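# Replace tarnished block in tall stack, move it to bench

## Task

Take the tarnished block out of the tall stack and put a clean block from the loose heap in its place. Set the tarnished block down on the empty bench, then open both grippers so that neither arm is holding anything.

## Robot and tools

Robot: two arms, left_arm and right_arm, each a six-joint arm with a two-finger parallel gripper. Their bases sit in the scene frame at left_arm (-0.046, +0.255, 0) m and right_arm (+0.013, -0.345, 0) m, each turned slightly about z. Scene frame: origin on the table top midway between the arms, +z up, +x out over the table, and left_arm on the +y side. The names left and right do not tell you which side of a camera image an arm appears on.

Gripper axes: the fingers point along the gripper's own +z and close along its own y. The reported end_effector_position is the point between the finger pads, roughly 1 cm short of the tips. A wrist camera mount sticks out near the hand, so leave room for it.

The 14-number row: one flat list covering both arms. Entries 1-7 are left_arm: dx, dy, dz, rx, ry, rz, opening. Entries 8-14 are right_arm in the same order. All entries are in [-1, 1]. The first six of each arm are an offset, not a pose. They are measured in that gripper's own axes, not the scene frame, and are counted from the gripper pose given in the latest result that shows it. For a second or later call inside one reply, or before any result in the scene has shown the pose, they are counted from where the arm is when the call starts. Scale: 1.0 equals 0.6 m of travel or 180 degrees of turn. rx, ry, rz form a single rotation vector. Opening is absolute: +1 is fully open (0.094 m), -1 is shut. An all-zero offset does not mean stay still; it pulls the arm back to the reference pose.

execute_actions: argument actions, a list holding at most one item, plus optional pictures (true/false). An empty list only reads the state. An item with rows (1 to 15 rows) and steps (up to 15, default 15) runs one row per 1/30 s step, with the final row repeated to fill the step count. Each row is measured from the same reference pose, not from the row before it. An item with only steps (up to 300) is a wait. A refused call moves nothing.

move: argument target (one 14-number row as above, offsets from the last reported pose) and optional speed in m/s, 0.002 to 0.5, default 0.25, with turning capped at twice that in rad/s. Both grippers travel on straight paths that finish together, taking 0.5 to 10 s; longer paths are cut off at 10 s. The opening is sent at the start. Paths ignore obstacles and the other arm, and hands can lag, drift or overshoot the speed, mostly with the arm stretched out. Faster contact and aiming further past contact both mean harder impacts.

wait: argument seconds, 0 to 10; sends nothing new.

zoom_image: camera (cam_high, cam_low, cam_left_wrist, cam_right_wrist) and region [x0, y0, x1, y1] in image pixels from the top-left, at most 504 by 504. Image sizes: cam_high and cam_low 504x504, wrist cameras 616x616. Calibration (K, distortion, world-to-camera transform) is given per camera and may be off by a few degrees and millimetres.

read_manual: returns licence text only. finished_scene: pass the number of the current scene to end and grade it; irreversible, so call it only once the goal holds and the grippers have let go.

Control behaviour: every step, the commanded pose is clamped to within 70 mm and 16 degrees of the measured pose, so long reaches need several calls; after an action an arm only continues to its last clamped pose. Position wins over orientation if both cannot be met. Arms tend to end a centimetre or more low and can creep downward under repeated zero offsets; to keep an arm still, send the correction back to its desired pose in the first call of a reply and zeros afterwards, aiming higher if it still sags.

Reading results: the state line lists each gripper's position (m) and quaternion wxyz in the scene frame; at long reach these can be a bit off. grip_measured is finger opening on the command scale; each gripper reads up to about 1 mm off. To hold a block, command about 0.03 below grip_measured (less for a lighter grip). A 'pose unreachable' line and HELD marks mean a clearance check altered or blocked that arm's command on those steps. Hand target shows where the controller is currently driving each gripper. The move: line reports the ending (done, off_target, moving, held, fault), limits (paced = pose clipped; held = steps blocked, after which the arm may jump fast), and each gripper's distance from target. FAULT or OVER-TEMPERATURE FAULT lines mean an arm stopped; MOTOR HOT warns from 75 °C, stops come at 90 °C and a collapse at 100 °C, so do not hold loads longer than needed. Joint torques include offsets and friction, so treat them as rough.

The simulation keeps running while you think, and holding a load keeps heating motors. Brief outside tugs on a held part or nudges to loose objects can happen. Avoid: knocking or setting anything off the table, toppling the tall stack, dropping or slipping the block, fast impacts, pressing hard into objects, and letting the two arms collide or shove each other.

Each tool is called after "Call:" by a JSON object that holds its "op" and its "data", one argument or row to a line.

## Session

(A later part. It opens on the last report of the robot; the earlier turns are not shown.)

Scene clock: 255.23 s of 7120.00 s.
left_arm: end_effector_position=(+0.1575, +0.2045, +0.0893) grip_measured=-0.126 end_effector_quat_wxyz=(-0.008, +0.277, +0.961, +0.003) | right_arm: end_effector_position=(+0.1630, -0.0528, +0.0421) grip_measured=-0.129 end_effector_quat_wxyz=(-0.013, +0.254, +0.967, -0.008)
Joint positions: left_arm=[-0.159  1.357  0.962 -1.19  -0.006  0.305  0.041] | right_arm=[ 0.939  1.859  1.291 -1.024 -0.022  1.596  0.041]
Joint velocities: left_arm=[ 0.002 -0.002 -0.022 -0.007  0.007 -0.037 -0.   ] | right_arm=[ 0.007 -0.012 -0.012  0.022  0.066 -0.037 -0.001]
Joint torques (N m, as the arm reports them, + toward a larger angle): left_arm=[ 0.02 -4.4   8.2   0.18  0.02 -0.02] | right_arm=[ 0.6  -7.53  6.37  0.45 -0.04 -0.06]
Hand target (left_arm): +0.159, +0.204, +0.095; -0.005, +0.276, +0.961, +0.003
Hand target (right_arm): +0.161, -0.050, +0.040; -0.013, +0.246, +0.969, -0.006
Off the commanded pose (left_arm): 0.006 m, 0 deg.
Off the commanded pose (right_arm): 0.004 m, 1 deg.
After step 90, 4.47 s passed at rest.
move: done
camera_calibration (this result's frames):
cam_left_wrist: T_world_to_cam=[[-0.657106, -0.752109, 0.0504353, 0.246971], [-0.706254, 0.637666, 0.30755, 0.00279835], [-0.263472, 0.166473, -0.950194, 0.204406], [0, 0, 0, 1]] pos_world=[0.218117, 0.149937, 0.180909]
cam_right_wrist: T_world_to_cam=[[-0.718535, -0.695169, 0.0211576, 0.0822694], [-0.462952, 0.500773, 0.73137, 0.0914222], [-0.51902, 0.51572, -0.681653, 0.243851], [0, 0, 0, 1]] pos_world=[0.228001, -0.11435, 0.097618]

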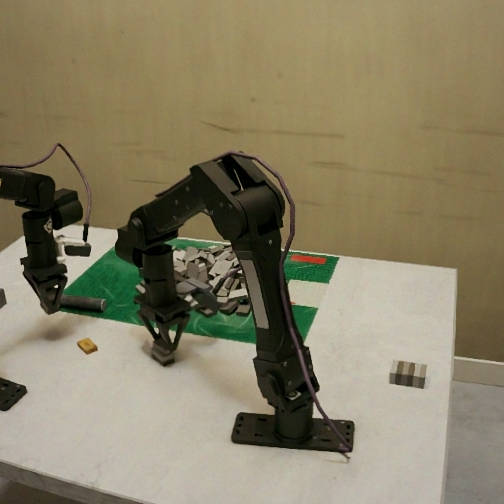

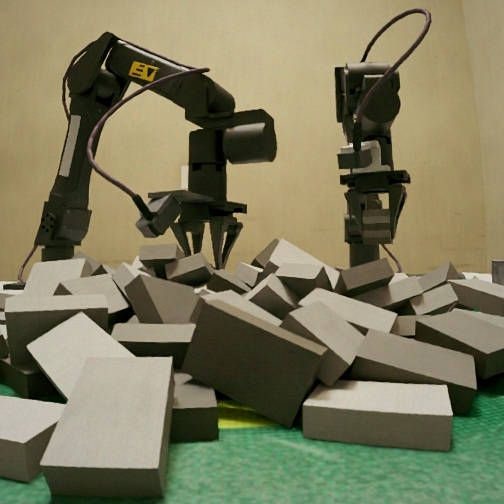

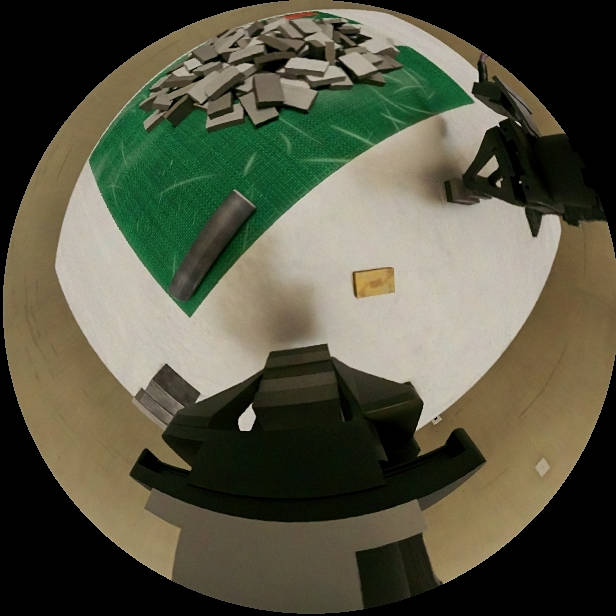

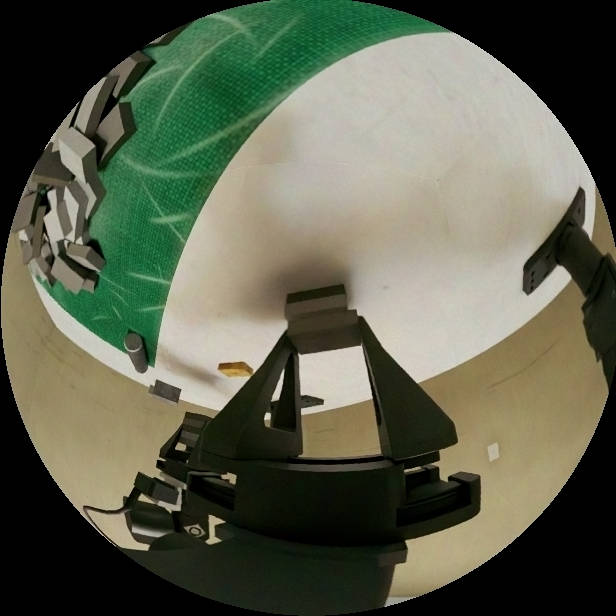

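Call:
{"op": "move", "data": {
  "target": [0,0,-0.01,0,0,0,-0.16,0.013,0.015,0.004,-0.006,0,0.008,-0.165],
  "speed": 0.015
}}

Call:
{"op": "zoom_image", "data": {
  "camera": "cam_high",
  "region": [120, 290, 210, 380]
}}

Call:
{"op": "zoom_image", "data": {
  "camera": "cam_right_wrist",
  "region": [250, 250, 400, 400]
}}

Scene clock: 262.67 s of 7120.00 s.
left_arm: end_effector_position=(+0.1566, +0.2047, +0.0893) grip_measured=-0.126 end_effector_quat_wxyz=(-0.009, +0.277, +0.961, +0.003) | right_arm: end_effector_position=(+0.1606, -0.0493, +0.0364) grip_measured=-0.129 end_effector_quat_wxyz=(-0.013, +0.268, +0.963, -0.010)
Joint positions: left_arm=[-0.159  1.357  0.962 -1.194 -0.006  0.305  0.041] | right_arm=[ 0.95   1.878  1.291 -1.01  -0.022  1.636  0.041]
Joint velocities: left_arm=[-0.002  0.002 -0.002  0.051 -0.081 -0.007 -0.   ] | right_arm=[ 0.037  0.007 -0.002 -0.095  0.007 -0.022 -0.   ]
Joint torques (N m, as the arm reports them, + toward a larger angle): left_arm=[ 0.03 -4.37  8.22  0.14  0.03  0.01] | right_arm=[ 0.8  -7.97  7.99  0.4  -0.05  0.1 ]
Hand target (left_arm): +0.158, +0.204, +0.095; -0.007, +0.277, +0.961, +0.003
Hand target (right_arm): +0.160, -0.041, +0.040; -0.011, +0.266, +0.964, +0.001
Off the commanded pose (left_arm): 0.006 m, 0 deg.
Off the commanded pose (right_arm): 0.009 m, 1 deg.
After step 90, 3.17 s passed at rest.
move: done
camera_calibration (this result's frames):
cam_left_wrist: T_world_to_cam=[[-0.656916, -0.752159, 0.0521331, 0.246377], [-0.705113, 0.637368, 0.31077, 0.00158714], [-0.266976, 0.16739, -0.949054, 0.204399], [0, 0, 0, 1]] pos_world=[0.217538, 0.150088, 0.180648]
cam_right_wrist: T_world_to_cam=[[-0.737562, -0.674793, 0.0256353, 0.0869973], [-0.447674, 0.517033, 0.729564, 0.0911636], [-0.505559, 0.526623, -0.683432, 0.235306], [0, 0, 0, 1]] pos_world=[0.223938, -0.112347, 0.0920753]

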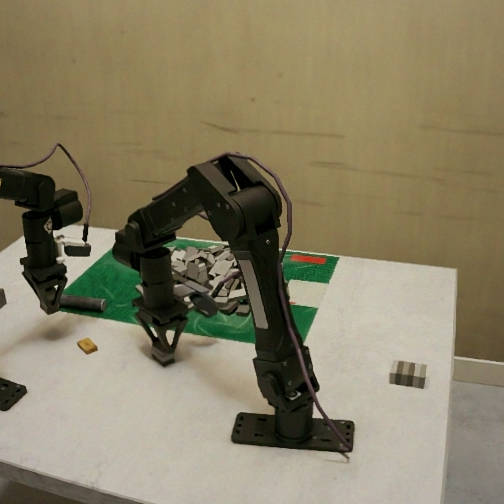

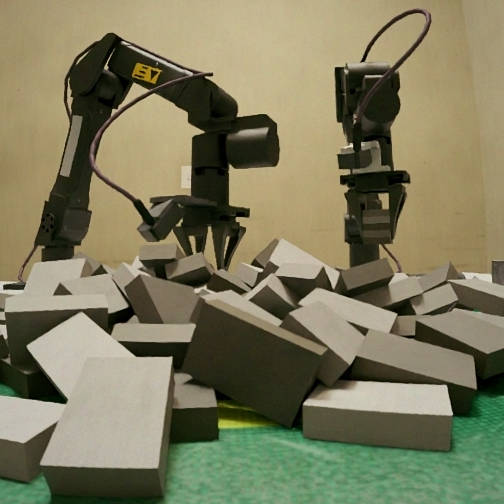

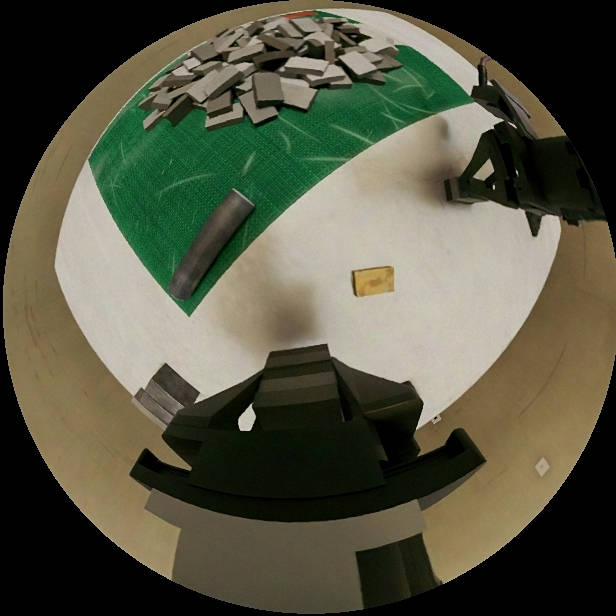

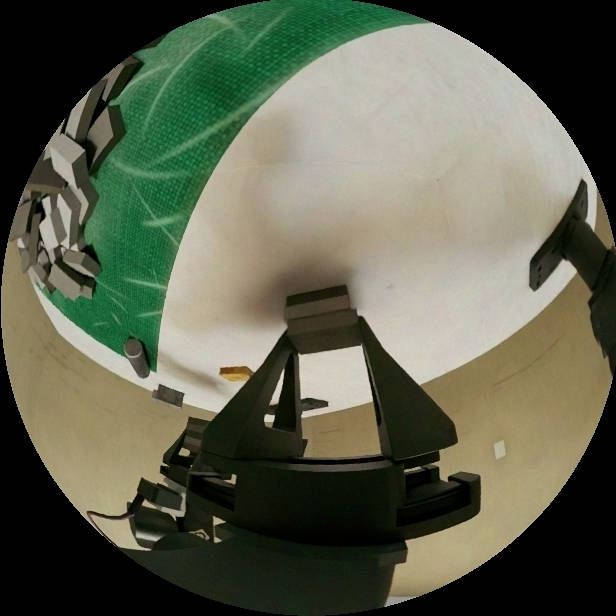

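Region (120, 290, 210, 380) of cam_high's 504x504 image, scaled by 5.600, with more detail than that image has.

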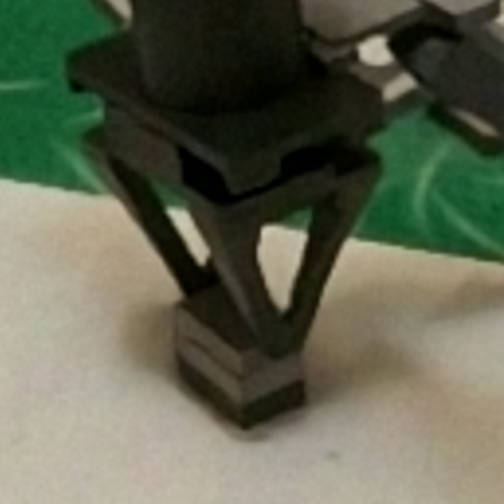

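Region (250, 250, 400, 400) of cam_right_wrist's 616x616 image, scaled by 3.360, with more detail than that image has.

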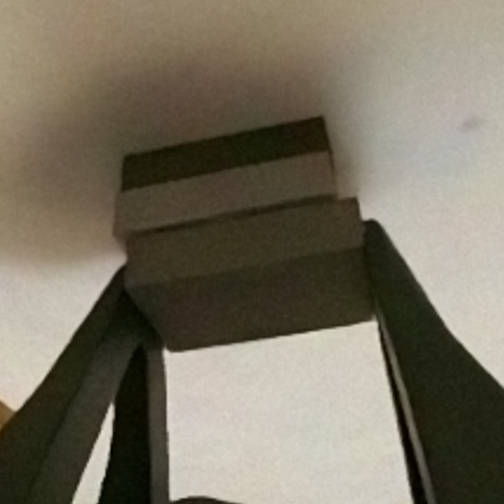

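Close enough; lower slightly, release, retreat.

Call:
{"op": "move", "data": {
  "target": [0,0,0,0,0,0,-0.16,0,0.01,0.01,-0.006,0,0,-0.165],
  "speed": 0.01
}}

Call:
{"op": "move", "data": {
  "target": [0,0,0,0,0,0,-0.16,0,0,0,0,0,0,0.4]
}}

Call:
{"op": "move", "data": {
  "target": [0,0,0,0,0,0,-0.16,0,0,-0.08,0,0,0,0.4],
  "speed": 0.06
}}

Call:
{"op": "move", "data": {
  "target": [0,0,0,0,0,0,-0.16,-0.3,-0.3,-0.03,0,0,0,0.4],
  "speed": 0.15
}}

Scene clock: 270.63 s of 7120.00 s.
left_arm: end_effector_position=(+0.1565, +0.2047, +0.0893) grip_measured=-0.126 end_effector_quat_wxyz=(-0.010, +0.277, +0.961, +0.003) | right_arm: end_effector_position=(+0.1627, -0.0452, +0.0345) grip_measured=-0.129 end_effector_quat_wxyz=(-0.012, +0.269, +0.963, -0.003)
Joint positions: left_arm=[-0.159  1.357  0.962 -1.195 -0.006  0.305  0.041] | right_arm=[ 0.95   1.883  1.291 -0.99  -0.022  1.638  0.041]
Joint velocities: left_arm=[ 0.012 -0.002 -0.002  0.007 -0.051 -0.022 -0.   ] | right_arm=[-0.017 -0.012  0.022 -0.037 -0.007 -0.022  0.001]
Joint torques (N m, as the arm reports them, + toward a larger angle): left_arm=[ 0.07 -4.14  6.42  0.37  0.03  0.02] | right_arm=[ 0.01 -7.59  5.75  0.56 -0.03  0.01]
Hand target (left_arm): +0.157, +0.205, +0.089; -0.009, +0.277, +0.961, +0.003
Hand target (right_arm): +0.163, -0.044, +0.030; -0.011, +0.268, +0.963, -0.001
Off the commanded pose (left_arm): 0.000 m, 0 deg.
Off the commanded pose (right_arm): 0.004 m, 0 deg.
After step 90, 3.83 s passed at rest.
move: done
camera_calibration (this result's frames):
cam_left_wrist: T_world_to_cam=[[-0.656897, -0.752164, 0.0523028, 0.246317], [-0.704998, 0.637338, 0.311092, 0.00146603], [-0.267327, 0.167482, -0.94894, 0.204398], [0, 0, 0, 1]] pos_world=[0.21748, 0.150104, 0.180623]
cam_right_wrist: T_world_to_cam=[[-0.738973, -0.673627, 0.0120674, 0.0920622], [-0.451571, 0.50851, 0.733145, 0.0915095], [-0.500002, 0.536325, -0.679966, 0.232359], [0, 0, 0, 1]] pos_world=[0.225535, -0.109138, 0.0897956]

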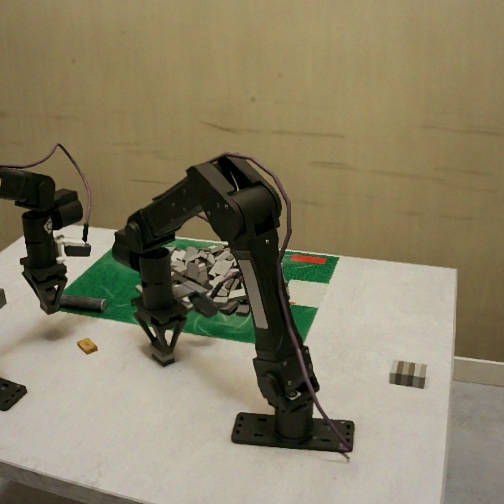

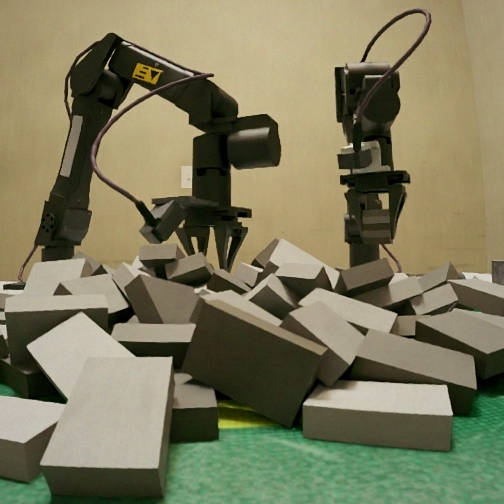

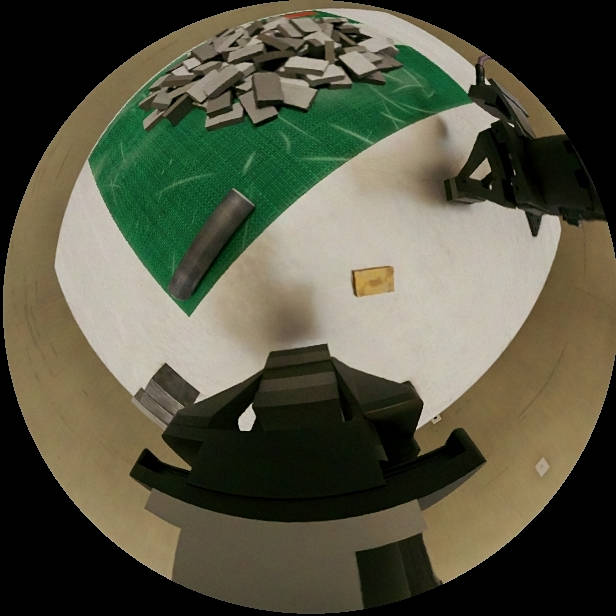

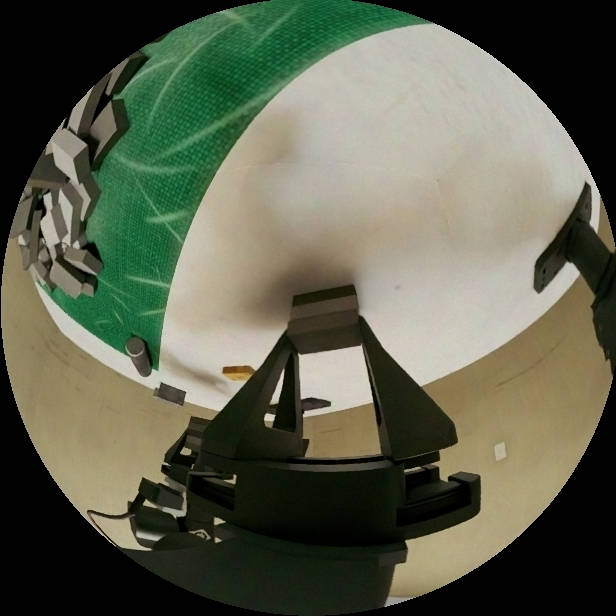

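Scene clock: 271.13 s of 7120.00 s.
left_arm: end_effector_position=(+0.1565, +0.2047, +0.0893) grip_measured=-0.126 end_effector_quat_wxyz=(-0.010, +0.277, +0.961, +0.003) | right_arm: end_effector_position=(+0.1627, -0.0452, +0.0345) grip_measured=+0.398 end_effector_quat_wxyz=(-0.012, +0.269, +0.963, -0.003)
Joint positions: left_arm=[-0.159  1.357  0.962 -1.195 -0.006  0.305  0.041] | right_arm=[ 0.95   1.883  1.291 -0.99  -0.022  1.638  0.066]
Joint velocities: left_arm=[ 0.012  0.022 -0.002  0.007 -0.037  0.125  0.001] | right_arm=[-0.012 -0.002 -0.007 -0.081 -0.022 -0.037  0.   ]
Joint torques (N m, as the arm reports them, + toward a larger angle): left_arm=[ 0.07 -4.15  6.41  0.36  0.01  0.02] | right_arm=[-0.02 -8.08  6.56  0.34 -0.04  0.02]
Hand target (left_arm): +0.157, +0.205, +0.089; -0.010, +0.277, +0.961, +0.003
Hand target (right_arm): +0.163, -0.045, +0.035; -0.012, +0.269, +0.963, -0.003
Off the commanded pose (left_arm): 0.000 m, 0 deg.
Off the commanded pose (right_arm): 0.000 m, 0 deg.
move: done
camera_calibration (this result's frames):
cam_left_wrist: T_world_to_cam=[[-0.656897, -0.752164, 0.0523028, 0.246317], [-0.704998, 0.637338, 0.311092, 0.00146603], [-0.267327, 0.167482, -0.94894, 0.204398], [0, 0, 0, 1]] pos_world=[0.21748, 0.150104, 0.180623]
cam_right_wrist: T_world_to_cam=[[-0.738973, -0.673627, 0.0120674, 0.0920622], [-0.451571, 0.50851, 0.733145, 0.0915095], [-0.500002, 0.536325, -0.679966, 0.232359], [0, 0, 0, 1]] pos_world=[0.225535, -0.109138, 0.0897956]

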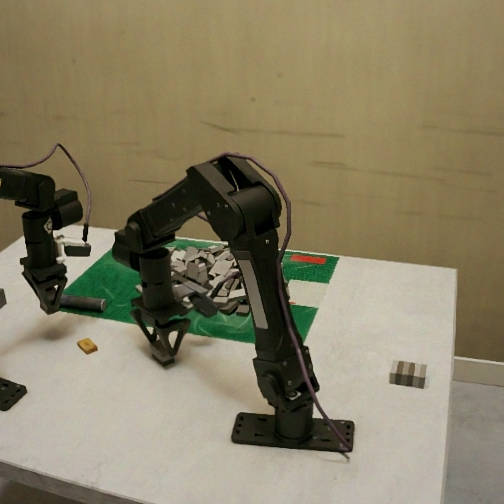

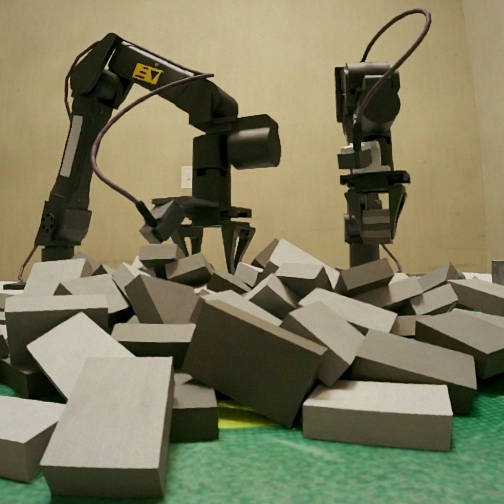

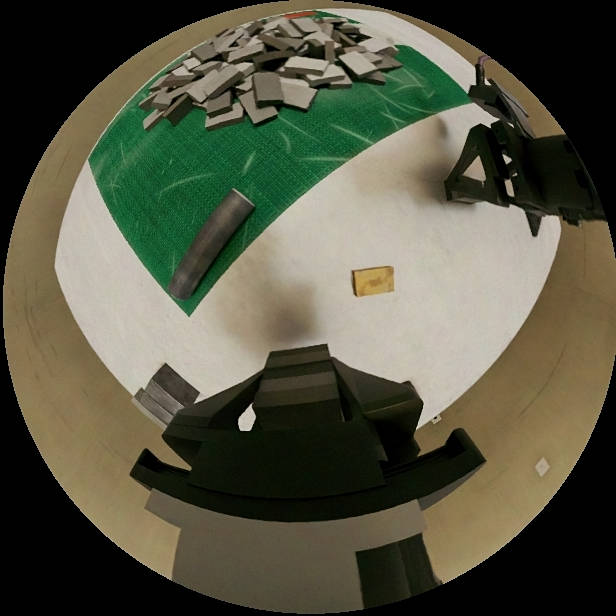

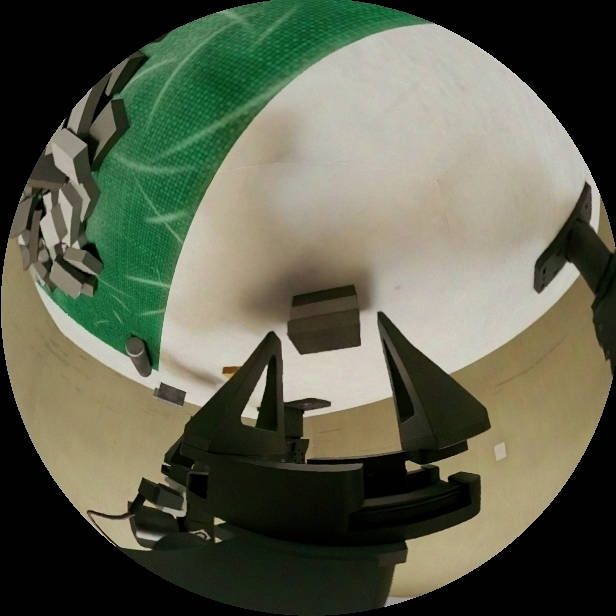

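Scene clock: 272.43 s of 7120.00 s.
left_arm: end_effector_position=(+0.1565, +0.2047, +0.0893) grip_measured=-0.126 end_effector_quat_wxyz=(-0.010, +0.277, +0.961, +0.003) | right_arm: end_effector_position=(+0.1615, -0.0474, +0.0675) grip_measured=+0.398 end_effector_quat_wxyz=(-0.015, +0.269, +0.963, -0.018)
Joint positions: left_arm=[-0.159  1.357  0.962 -1.195 -0.006  0.305  0.041] | right_arm=[ 0.95   1.866  1.404 -1.149 -0.022  1.638  0.066]
Joint velocities: left_arm=[-0.012 -0.007 -0.017  0.007  0.007 -0.022 -0.   ] | right_arm=[-0.007  0.012 -0.017 -0.11  -0.051  0.022  0.   ]
Joint torques (N m, as the arm reports them, + toward a larger angle): left_arm=[ 0.06 -4.15  6.4   0.36  0.02  0.01] | right_arm=[-0.27 -9.99  9.1   0.07 -0.03 -0.02]
Hand target (left_arm): +0.157, +0.205, +0.089; -0.010, +0.277, +0.961, +0.003
Hand target (right_arm): +0.164, -0.046, +0.082; -0.012, +0.269, +0.963, -0.003
Off the commanded pose (left_arm): 0.000 m, 0 deg.
Off the commanded pose (right_arm): 0.015 m, 2 deg.
move: off_target (right_arm)
camera_calibration (this result's frames):
cam_left_wrist: T_world_to_cam=[[-0.656897, -0.752164, 0.0523028, 0.246317], [-0.704998, 0.637338, 0.311092, 0.00146603], [-0.267327, 0.167482, -0.94894, 0.204398], [0, 0, 0, 1]] pos_world=[0.21748, 0.150104, 0.180623]
cam_right_wrist: T_world_to_cam=[[-0.738625, -0.672953, 0.0395999, 0.0874898], [-0.441738, 0.527547, 0.725646, 0.0677118], [-0.509216, 0.518487, -0.686928, 0.256535], [0, 0, 0, 1]] pos_world=[0.225165, -0.109855, 0.123621]

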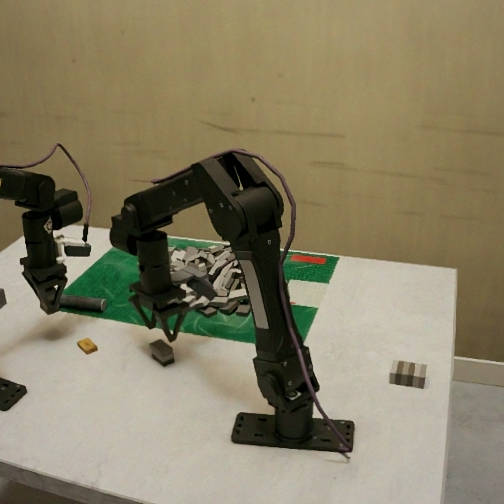

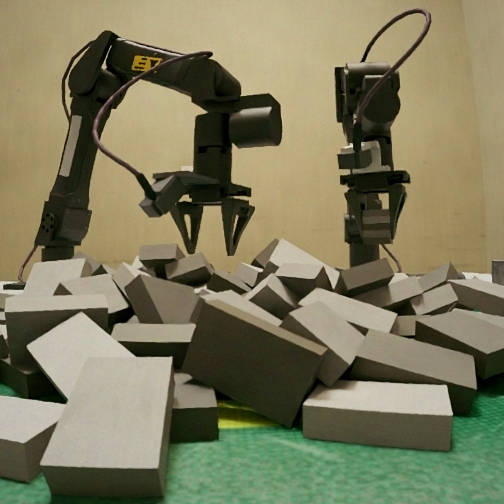

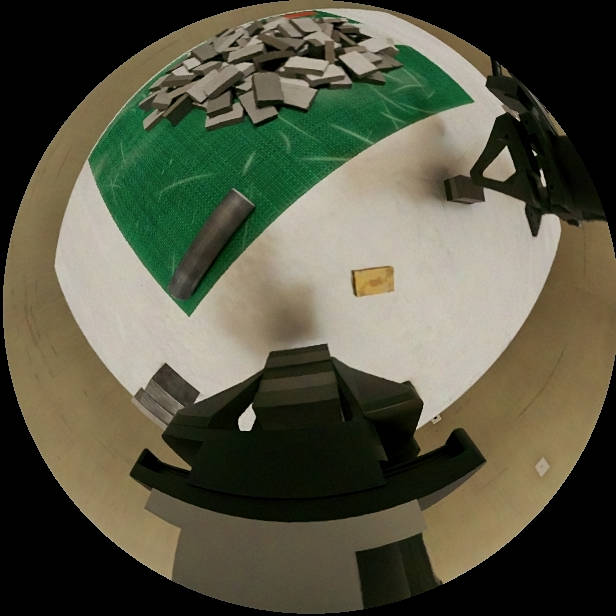

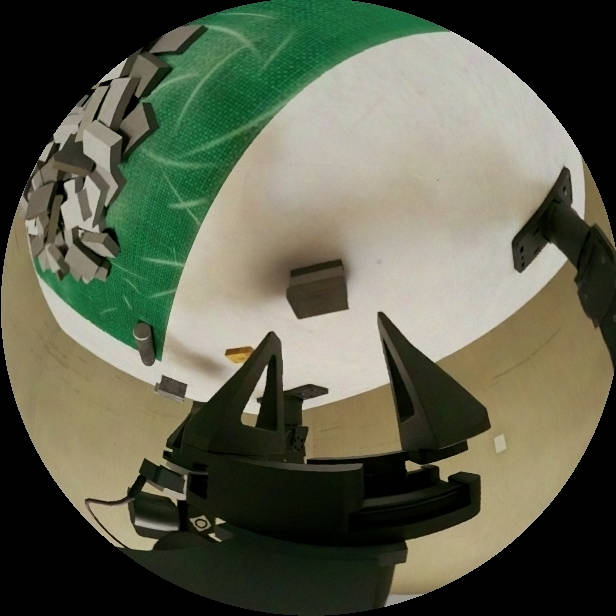

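Scene clock: 274.73 s of 7120.00 s.
left_arm: end_effector_position=(+0.1565, +0.2047, +0.0893) grip_measured=-0.126 end_effector_quat_wxyz=(-0.010, +0.277, +0.961, +0.003) | right_arm: end_effector_position=(+0.2279, -0.2922, +0.0843) grip_measured=+0.398 end_effector_quat_wxyz=(-0.024, +0.268, +0.963, -0.019)
Joint positions: left_arm=[-0.159  1.357  0.962 -1.195 -0.006  0.305  0.041] | right_arm=[ 0.102  1.451  1.018 -1.197  0.01   0.789  0.066]
Joint velocities: left_arm=[-0.012 -0.002 -0.002 -0.066  0.007  0.007  0.001] | right_arm=[ 0.007 -0.022 -0.002  0.037  0.022 -0.022  0.   ]
Joint torques (N m, as the arm reports them, + toward a larger angle): left_arm=[ 0.06 -4.12  6.4   0.36  0.02  0.02] | right_arm=[-0.74 -6.68  6.77  0.12  0.07 -0.02]
Hand target (left_arm): +0.157, +0.205, +0.089; -0.010, +0.277, +0.961, +0.003
Hand target (right_arm): +0.226, -0.297, +0.090; -0.016, +0.269, +0.963, -0.019
Off the commanded pose (left_arm): 0.000 m, 0 deg.
Off the commanded pose (right_arm): 0.007 m, 1 deg.
move: done
camera_calibration (this result's frames):
cam_left_wrist: T_world_to_cam=[[-0.656897, -0.752164, 0.0523028, 0.246317], [-0.704998, 0.637338, 0.311092, 0.00146603], [-0.267327, 0.167482, -0.94894, 0.204398], [0, 0, 0, 1]] pos_world=[0.21748, 0.150104, 0.180623]
cam_right_wrist: T_world_to_cam=[[-0.737484, -0.673385, 0.0516711, -0.0302985], [-0.429218, 0.526393, 0.733949, 0.210079], [-0.52143, 0.519098, -0.677236, 0.430923], [0, 0, 0, 1]] pos_world=[0.292521, -0.354678, 0.139215]

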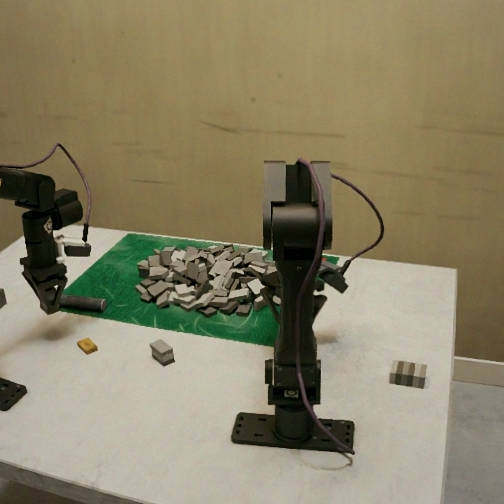

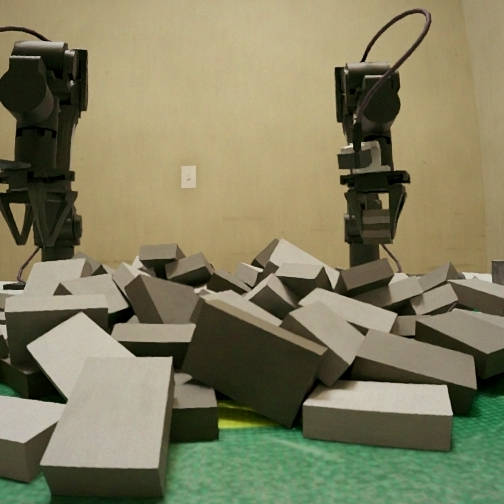

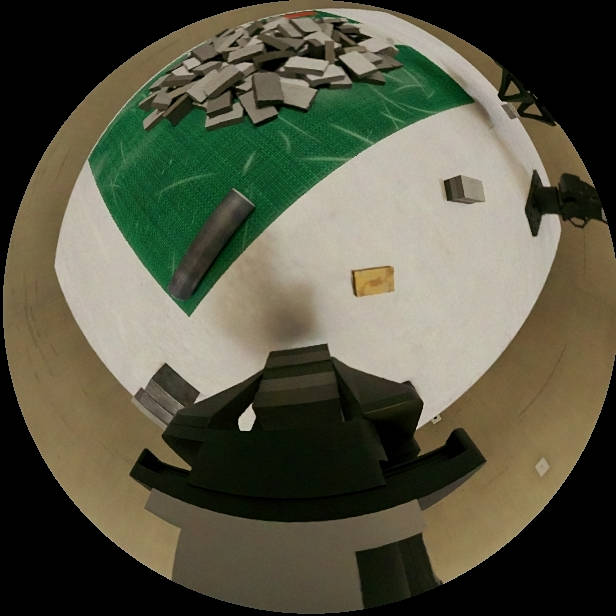

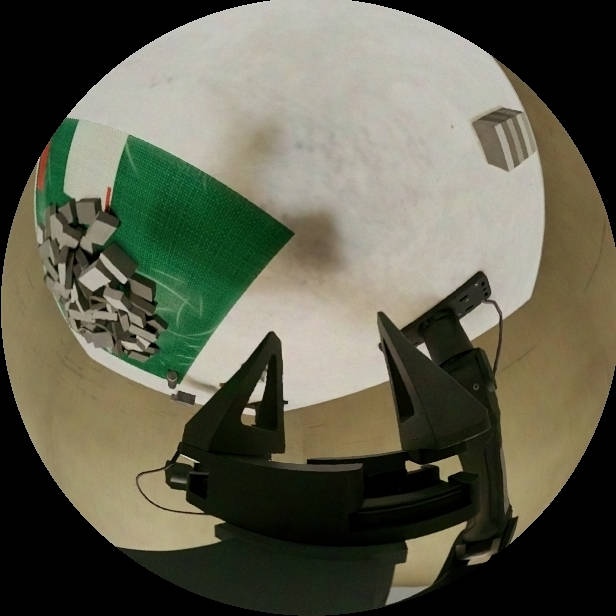

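Call:
{"op": "move", "data": {
  "target": [-0.22,-0.365,-0.015,0,-0.007,0,-0.16,0,0,0,0,0,0,0.4],
  "speed": 0.08
}}

Call:
{"op": "zoom_image", "data": {
  "camera": "cam_high",
  "region": [120, 290, 210, 380]
}}

Scene clock: 284.57 s of 7120.00 s.
left_arm: end_effector_position=(+0.1476, -0.0430, +0.0856) grip_measured=-0.126 end_effector_quat_wxyz=(-0.008, +0.278, +0.961, +0.005) | right_arm: end_effector_position=(+0.2278, -0.2922, +0.0843) grip_measured=+0.398 end_effector_quat_wxyz=(-0.024, +0.267, +0.963, -0.019)
Joint positions: left_arm=[-0.9    1.92   1.55  -1.22   0.004 -0.434  0.041] | right_arm=[ 0.102  1.451  1.018 -1.198  0.01   0.787  0.066]
Joint velocities: left_arm=[ 0.017 -0.022  0.007 -0.051  0.007  0.007  0.   ] | right_arm=[-0.012 -0.012 -0.012  0.022  0.007  0.022 -0.001]
Joint torques (N m, as the arm reports them, + toward a larger angle): left_arm=[-0.48 -9.23 10.    0.15  0.04 -0.06] | right_arm=[-0.02 -4.6   6.78  0.28 -0.02  0.05]
Hand target (left_arm): +0.148, -0.050, +0.096; -0.001, +0.277, +0.961, -0.003
Hand target (right_arm): +0.228, -0.292, +0.084; -0.024, +0.268, +0.963, -0.019
Off the commanded pose (left_arm): 0.013 m, 1 deg.
Off the commanded pose (right_arm): 0.000 m, 0 deg.
After step 90, 3.13 s passed at rest.
move: off_target (left_arm)
camera_calibration (this result's frames):
cam_left_wrist: T_world_to_cam=[[-0.658748, -0.750848, 0.0477224, 0.0550391], [-0.704619, 0.637938, 0.310721, 0.154282], [-0.263749, 0.171061, -0.949302, 0.239686], [0, 0, 0, 1]] pos_world=[0.208184, -0.0980976, 0.176969]
cam_right_wrist: T_world_to_cam=[[-0.735664, -0.675351, 0.0519542, -0.031395], [-0.4303, 0.525206, 0.734166, 0.209928], [-0.523107, 0.517744, -0.676979, 0.430856], [0, 0, 0, 1]] pos_world=[0.29262, -0.354531, 0.139189]

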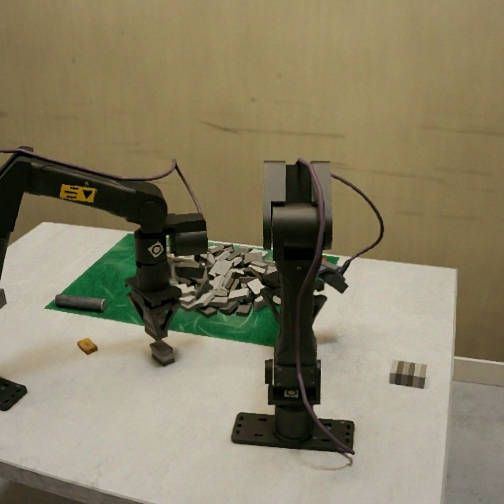

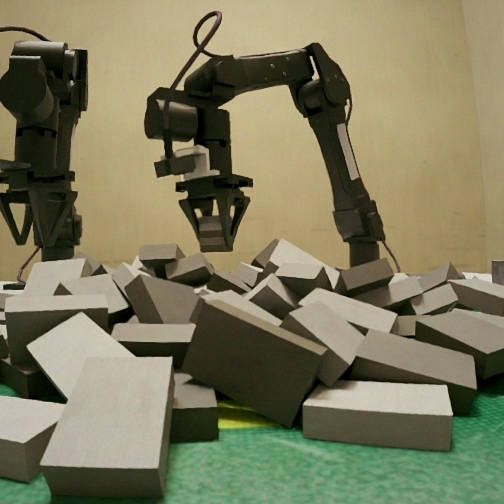

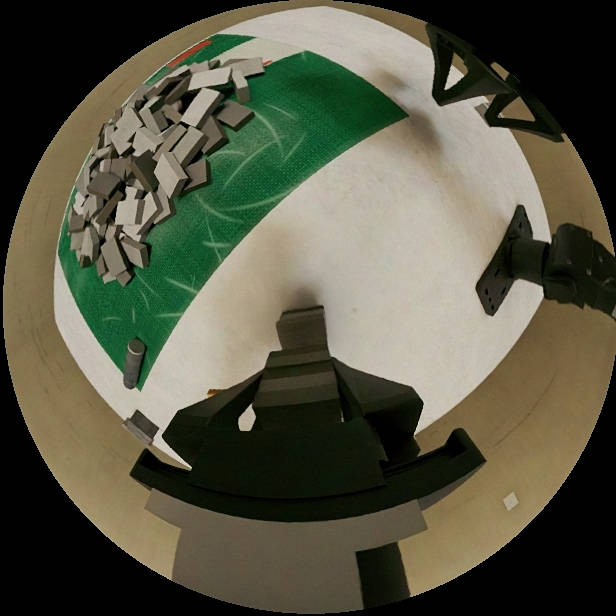

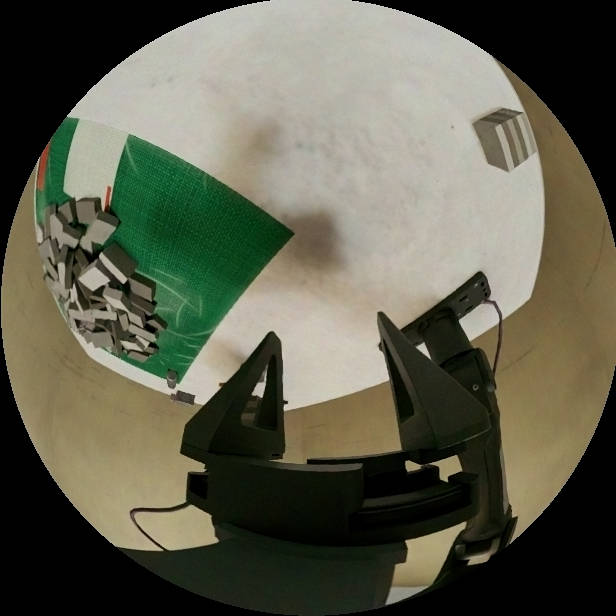

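Region (120, 290, 210, 380) of cam_high's 504x504 image, scaled by 5.600, with more detail than that image has.

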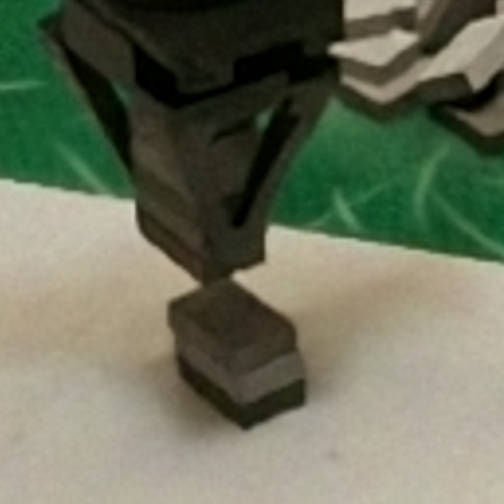

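Call:
{"op": "move", "data": {
  "target": [-0.009,-0.003,0.044,0,-0.006,0,-0.16,0,0,0,0,0,0,0.4],
  "speed": 0.02
}}

Call:
{"op": "zoom_image", "data": {
  "camera": "cam_high",
  "region": [120, 290, 210, 380]
}}

Scene clock: 291.20 s of 7120.00 s.
left_arm: end_effector_position=(+0.1506, -0.0476, +0.0610) grip_measured=-0.126 end_effector_quat_wxyz=(-0.003, +0.278, +0.961, +0.000) | right_arm: end_effector_position=(+0.2278, -0.2922, +0.0843) grip_measured=+0.398 end_effector_quat_wxyz=(-0.024, +0.267, +0.963, -0.019)
Joint positions: left_arm=[-0.9    1.944  1.484 -1.116  0.004 -0.435  0.041] | right_arm=[ 0.102  1.451  1.018 -1.198  0.01   0.787  0.066]
Joint velocities: left_arm=[-0.007 -0.002 -0.022 -0.022  0.022 -0.037 -0.   ] | right_arm=[-0.002 -0.002 -0.007  0.037 -0.007 -0.095 -0.   ]
Joint torques (N m, as the arm reports them, + toward a larger angle): left_arm=[-0.1  -9.39  5.48  0.48 -0.06  0.  ] | right_arm=[ 0.   -4.62  6.77  0.28 -0.03  0.02]
Hand target (left_arm): +0.151, -0.047, +0.059; +0.001, +0.278, +0.961, +0.002
Hand target (right_arm): +0.228, -0.292, +0.084; -0.024, +0.267, +0.963, -0.019
Off the commanded pose (left_arm): 0.002 m, 0 deg.
Off the commanded pose (right_arm): 0.000 m, 0 deg.
After step 90, 2.00 s passed at rest.
move: done
camera_calibration (this result's frames):
cam_left_wrist: T_world_to_cam=[[-0.658545, -0.750779, 0.0514667, 0.054484], [-0.707376, 0.640909, 0.298085, 0.168224], [-0.256781, 0.159896, -0.953151, 0.216495], [0, 0, 0, 1]] pos_world=[0.210469, -0.101527, 0.153403]
cam_right_wrist: T_world_to_cam=[[-0.735664, -0.675351, 0.0519542, -0.031395], [-0.4303, 0.525206, 0.734166, 0.209928], [-0.523107, 0.517744, -0.676979, 0.430856], [0, 0, 0, 1]] pos_world=[0.29262, -0.354531, 0.139189]

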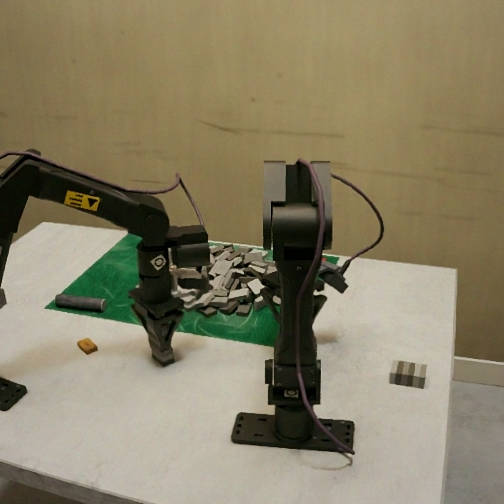

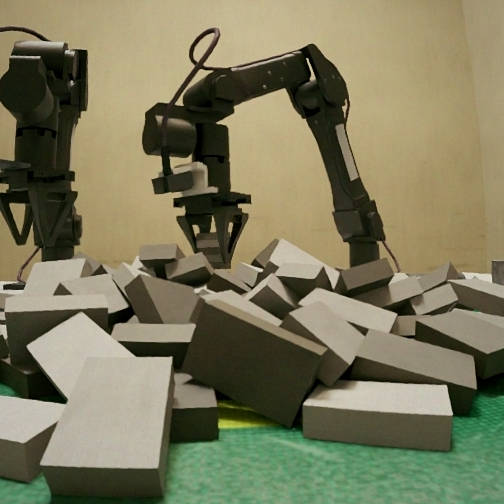

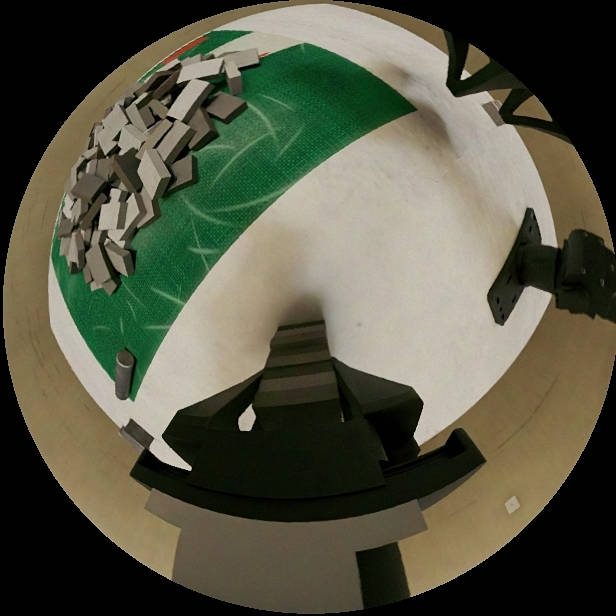

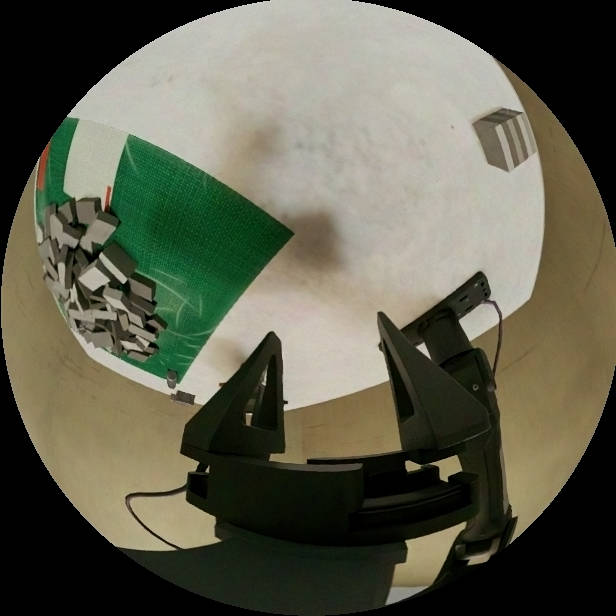

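Region (120, 290, 210, 380) of cam_high's 504x504 image, scaled by 5.600, with more detail than that image has.

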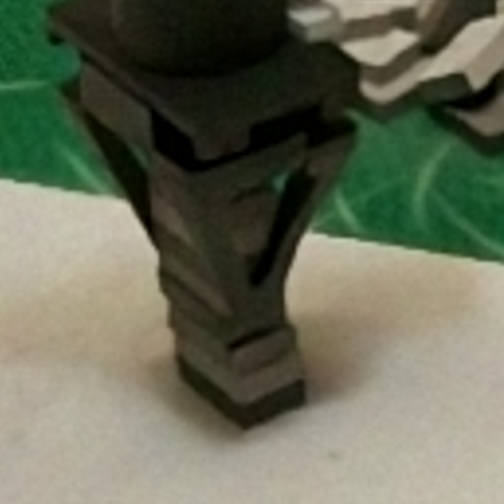

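Call:
{"op": "move", "data": {
  "target": [-0.002,0,0.018,0,0,0,-0.16,0,0,0,0,0,0,0.4],
  "speed": 0.01
}}

Call:
{"op": "zoom_image", "data": {
  "camera": "cam_high",
  "region": [120, 290, 210, 380]
}}

Scene clock: 297.47 s of 7120.00 s.
left_arm: end_effector_position=(+0.1527, -0.0508, +0.0560) grip_measured=-0.126 end_effector_quat_wxyz=(-0.001, +0.278, +0.961, -0.002) | right_arm: end_effector_position=(+0.2278, -0.2922, +0.0843) grip_measured=+0.398 end_effector_quat_wxyz=(-0.024, +0.267, +0.963, -0.019)
Joint positions: left_arm=[-0.9    1.957  1.481 -1.094  0.004 -0.435  0.041] | right_arm=[ 0.102  1.451  1.018 -1.198  0.01   0.787  0.066]
Joint velocities: left_arm=[-0.007 -0.007  0.007 -0.022  0.022  0.037 -0.   ] | right_arm=[-0.007  0.012 -0.007 -0.037  0.022 -0.007 -0.   ]
Joint torques (N m, as the arm reports them, + toward a larger angle): left_arm=[ 0.17 -9.23  4.48  0.55  0.03  0.03] | right_arm=[-0.02 -4.55  6.78  0.28 -0.02  0.03]
Hand target (left_arm): +0.152, -0.048, +0.050; -0.003, +0.278, +0.961, +0.001
Hand target (right_arm): +0.228, -0.292, +0.084; -0.024, +0.267, +0.963, -0.019
Off the commanded pose (left_arm): 0.007 m, 0 deg.
Off the commanded pose (right_arm): 0.000 m, 0 deg.
After step 90, 1.97 s passed at rest.
move: done
camera_calibration (this result's frames):
cam_left_wrist: T_world_to_cam=[[-0.658741, -0.750477, 0.0533426, 0.0536312], [-0.708475, 0.64261, 0.291746, 0.173842], [-0.253227, 0.154393, -0.955007, 0.212108], [0, 0, 0, 1]] pos_world=[0.212203, -0.104212, 0.148986]
cam_right_wrist: T_world_to_cam=[[-0.735664, -0.675351, 0.0519542, -0.031395], [-0.4303, 0.525206, 0.734166, 0.209928], [-0.523107, 0.517744, -0.676979, 0.430856], [0, 0, 0, 1]] pos_world=[0.29262, -0.354531, 0.139189]

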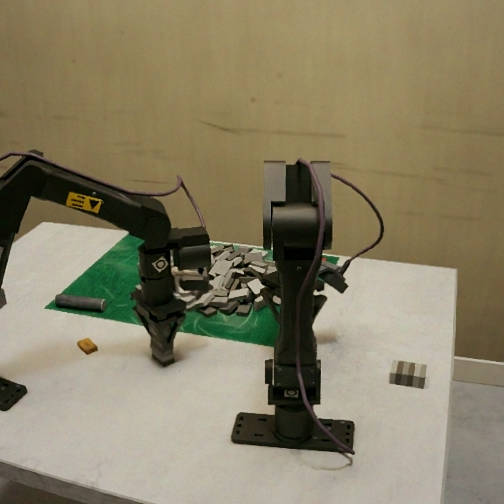

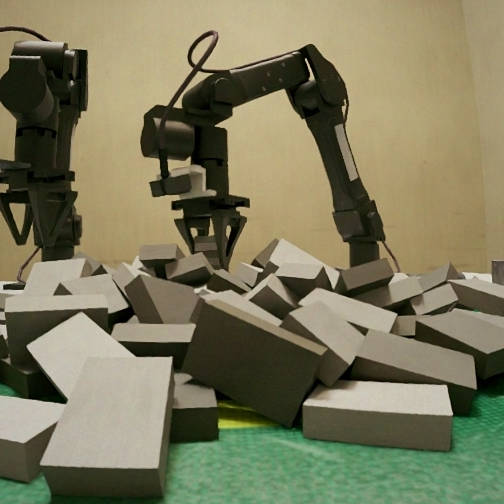

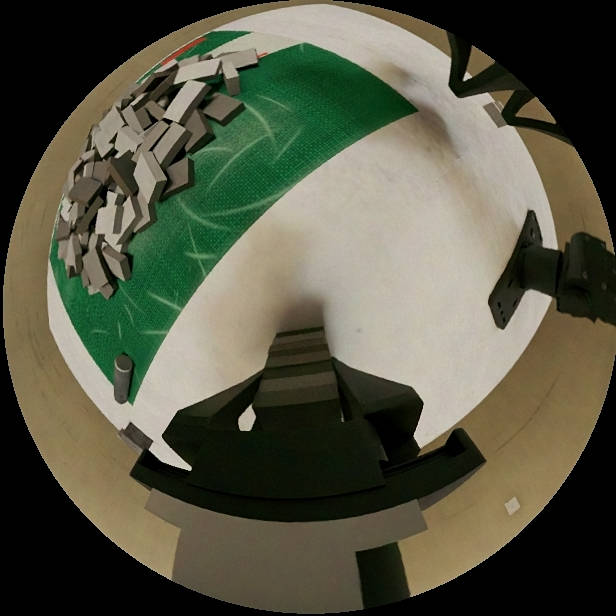

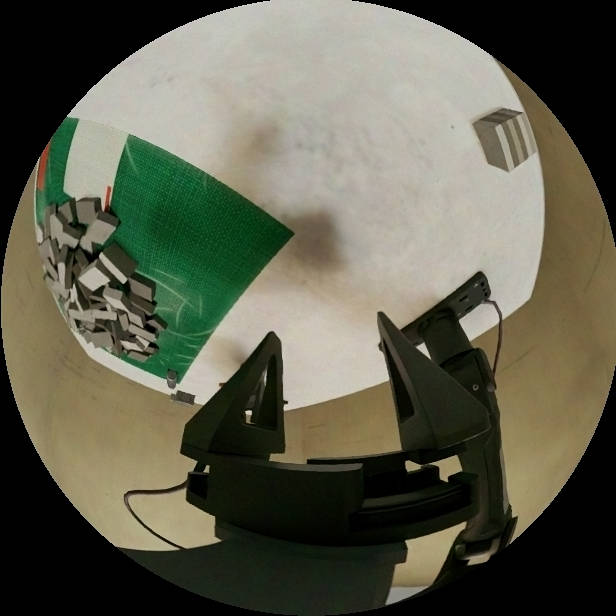

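Region (120, 290, 210, 380) of cam_high's 504x504 image, scaled by 5.600, with more detail than that image has.

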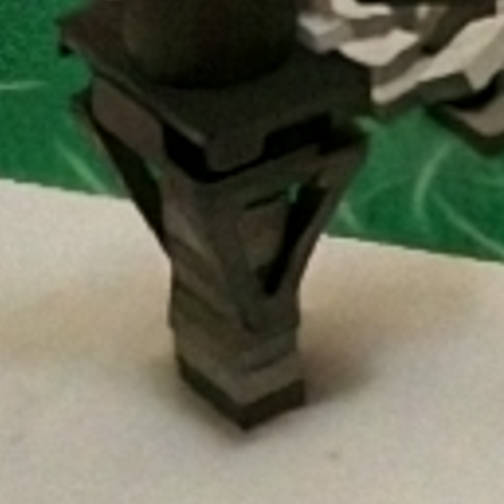

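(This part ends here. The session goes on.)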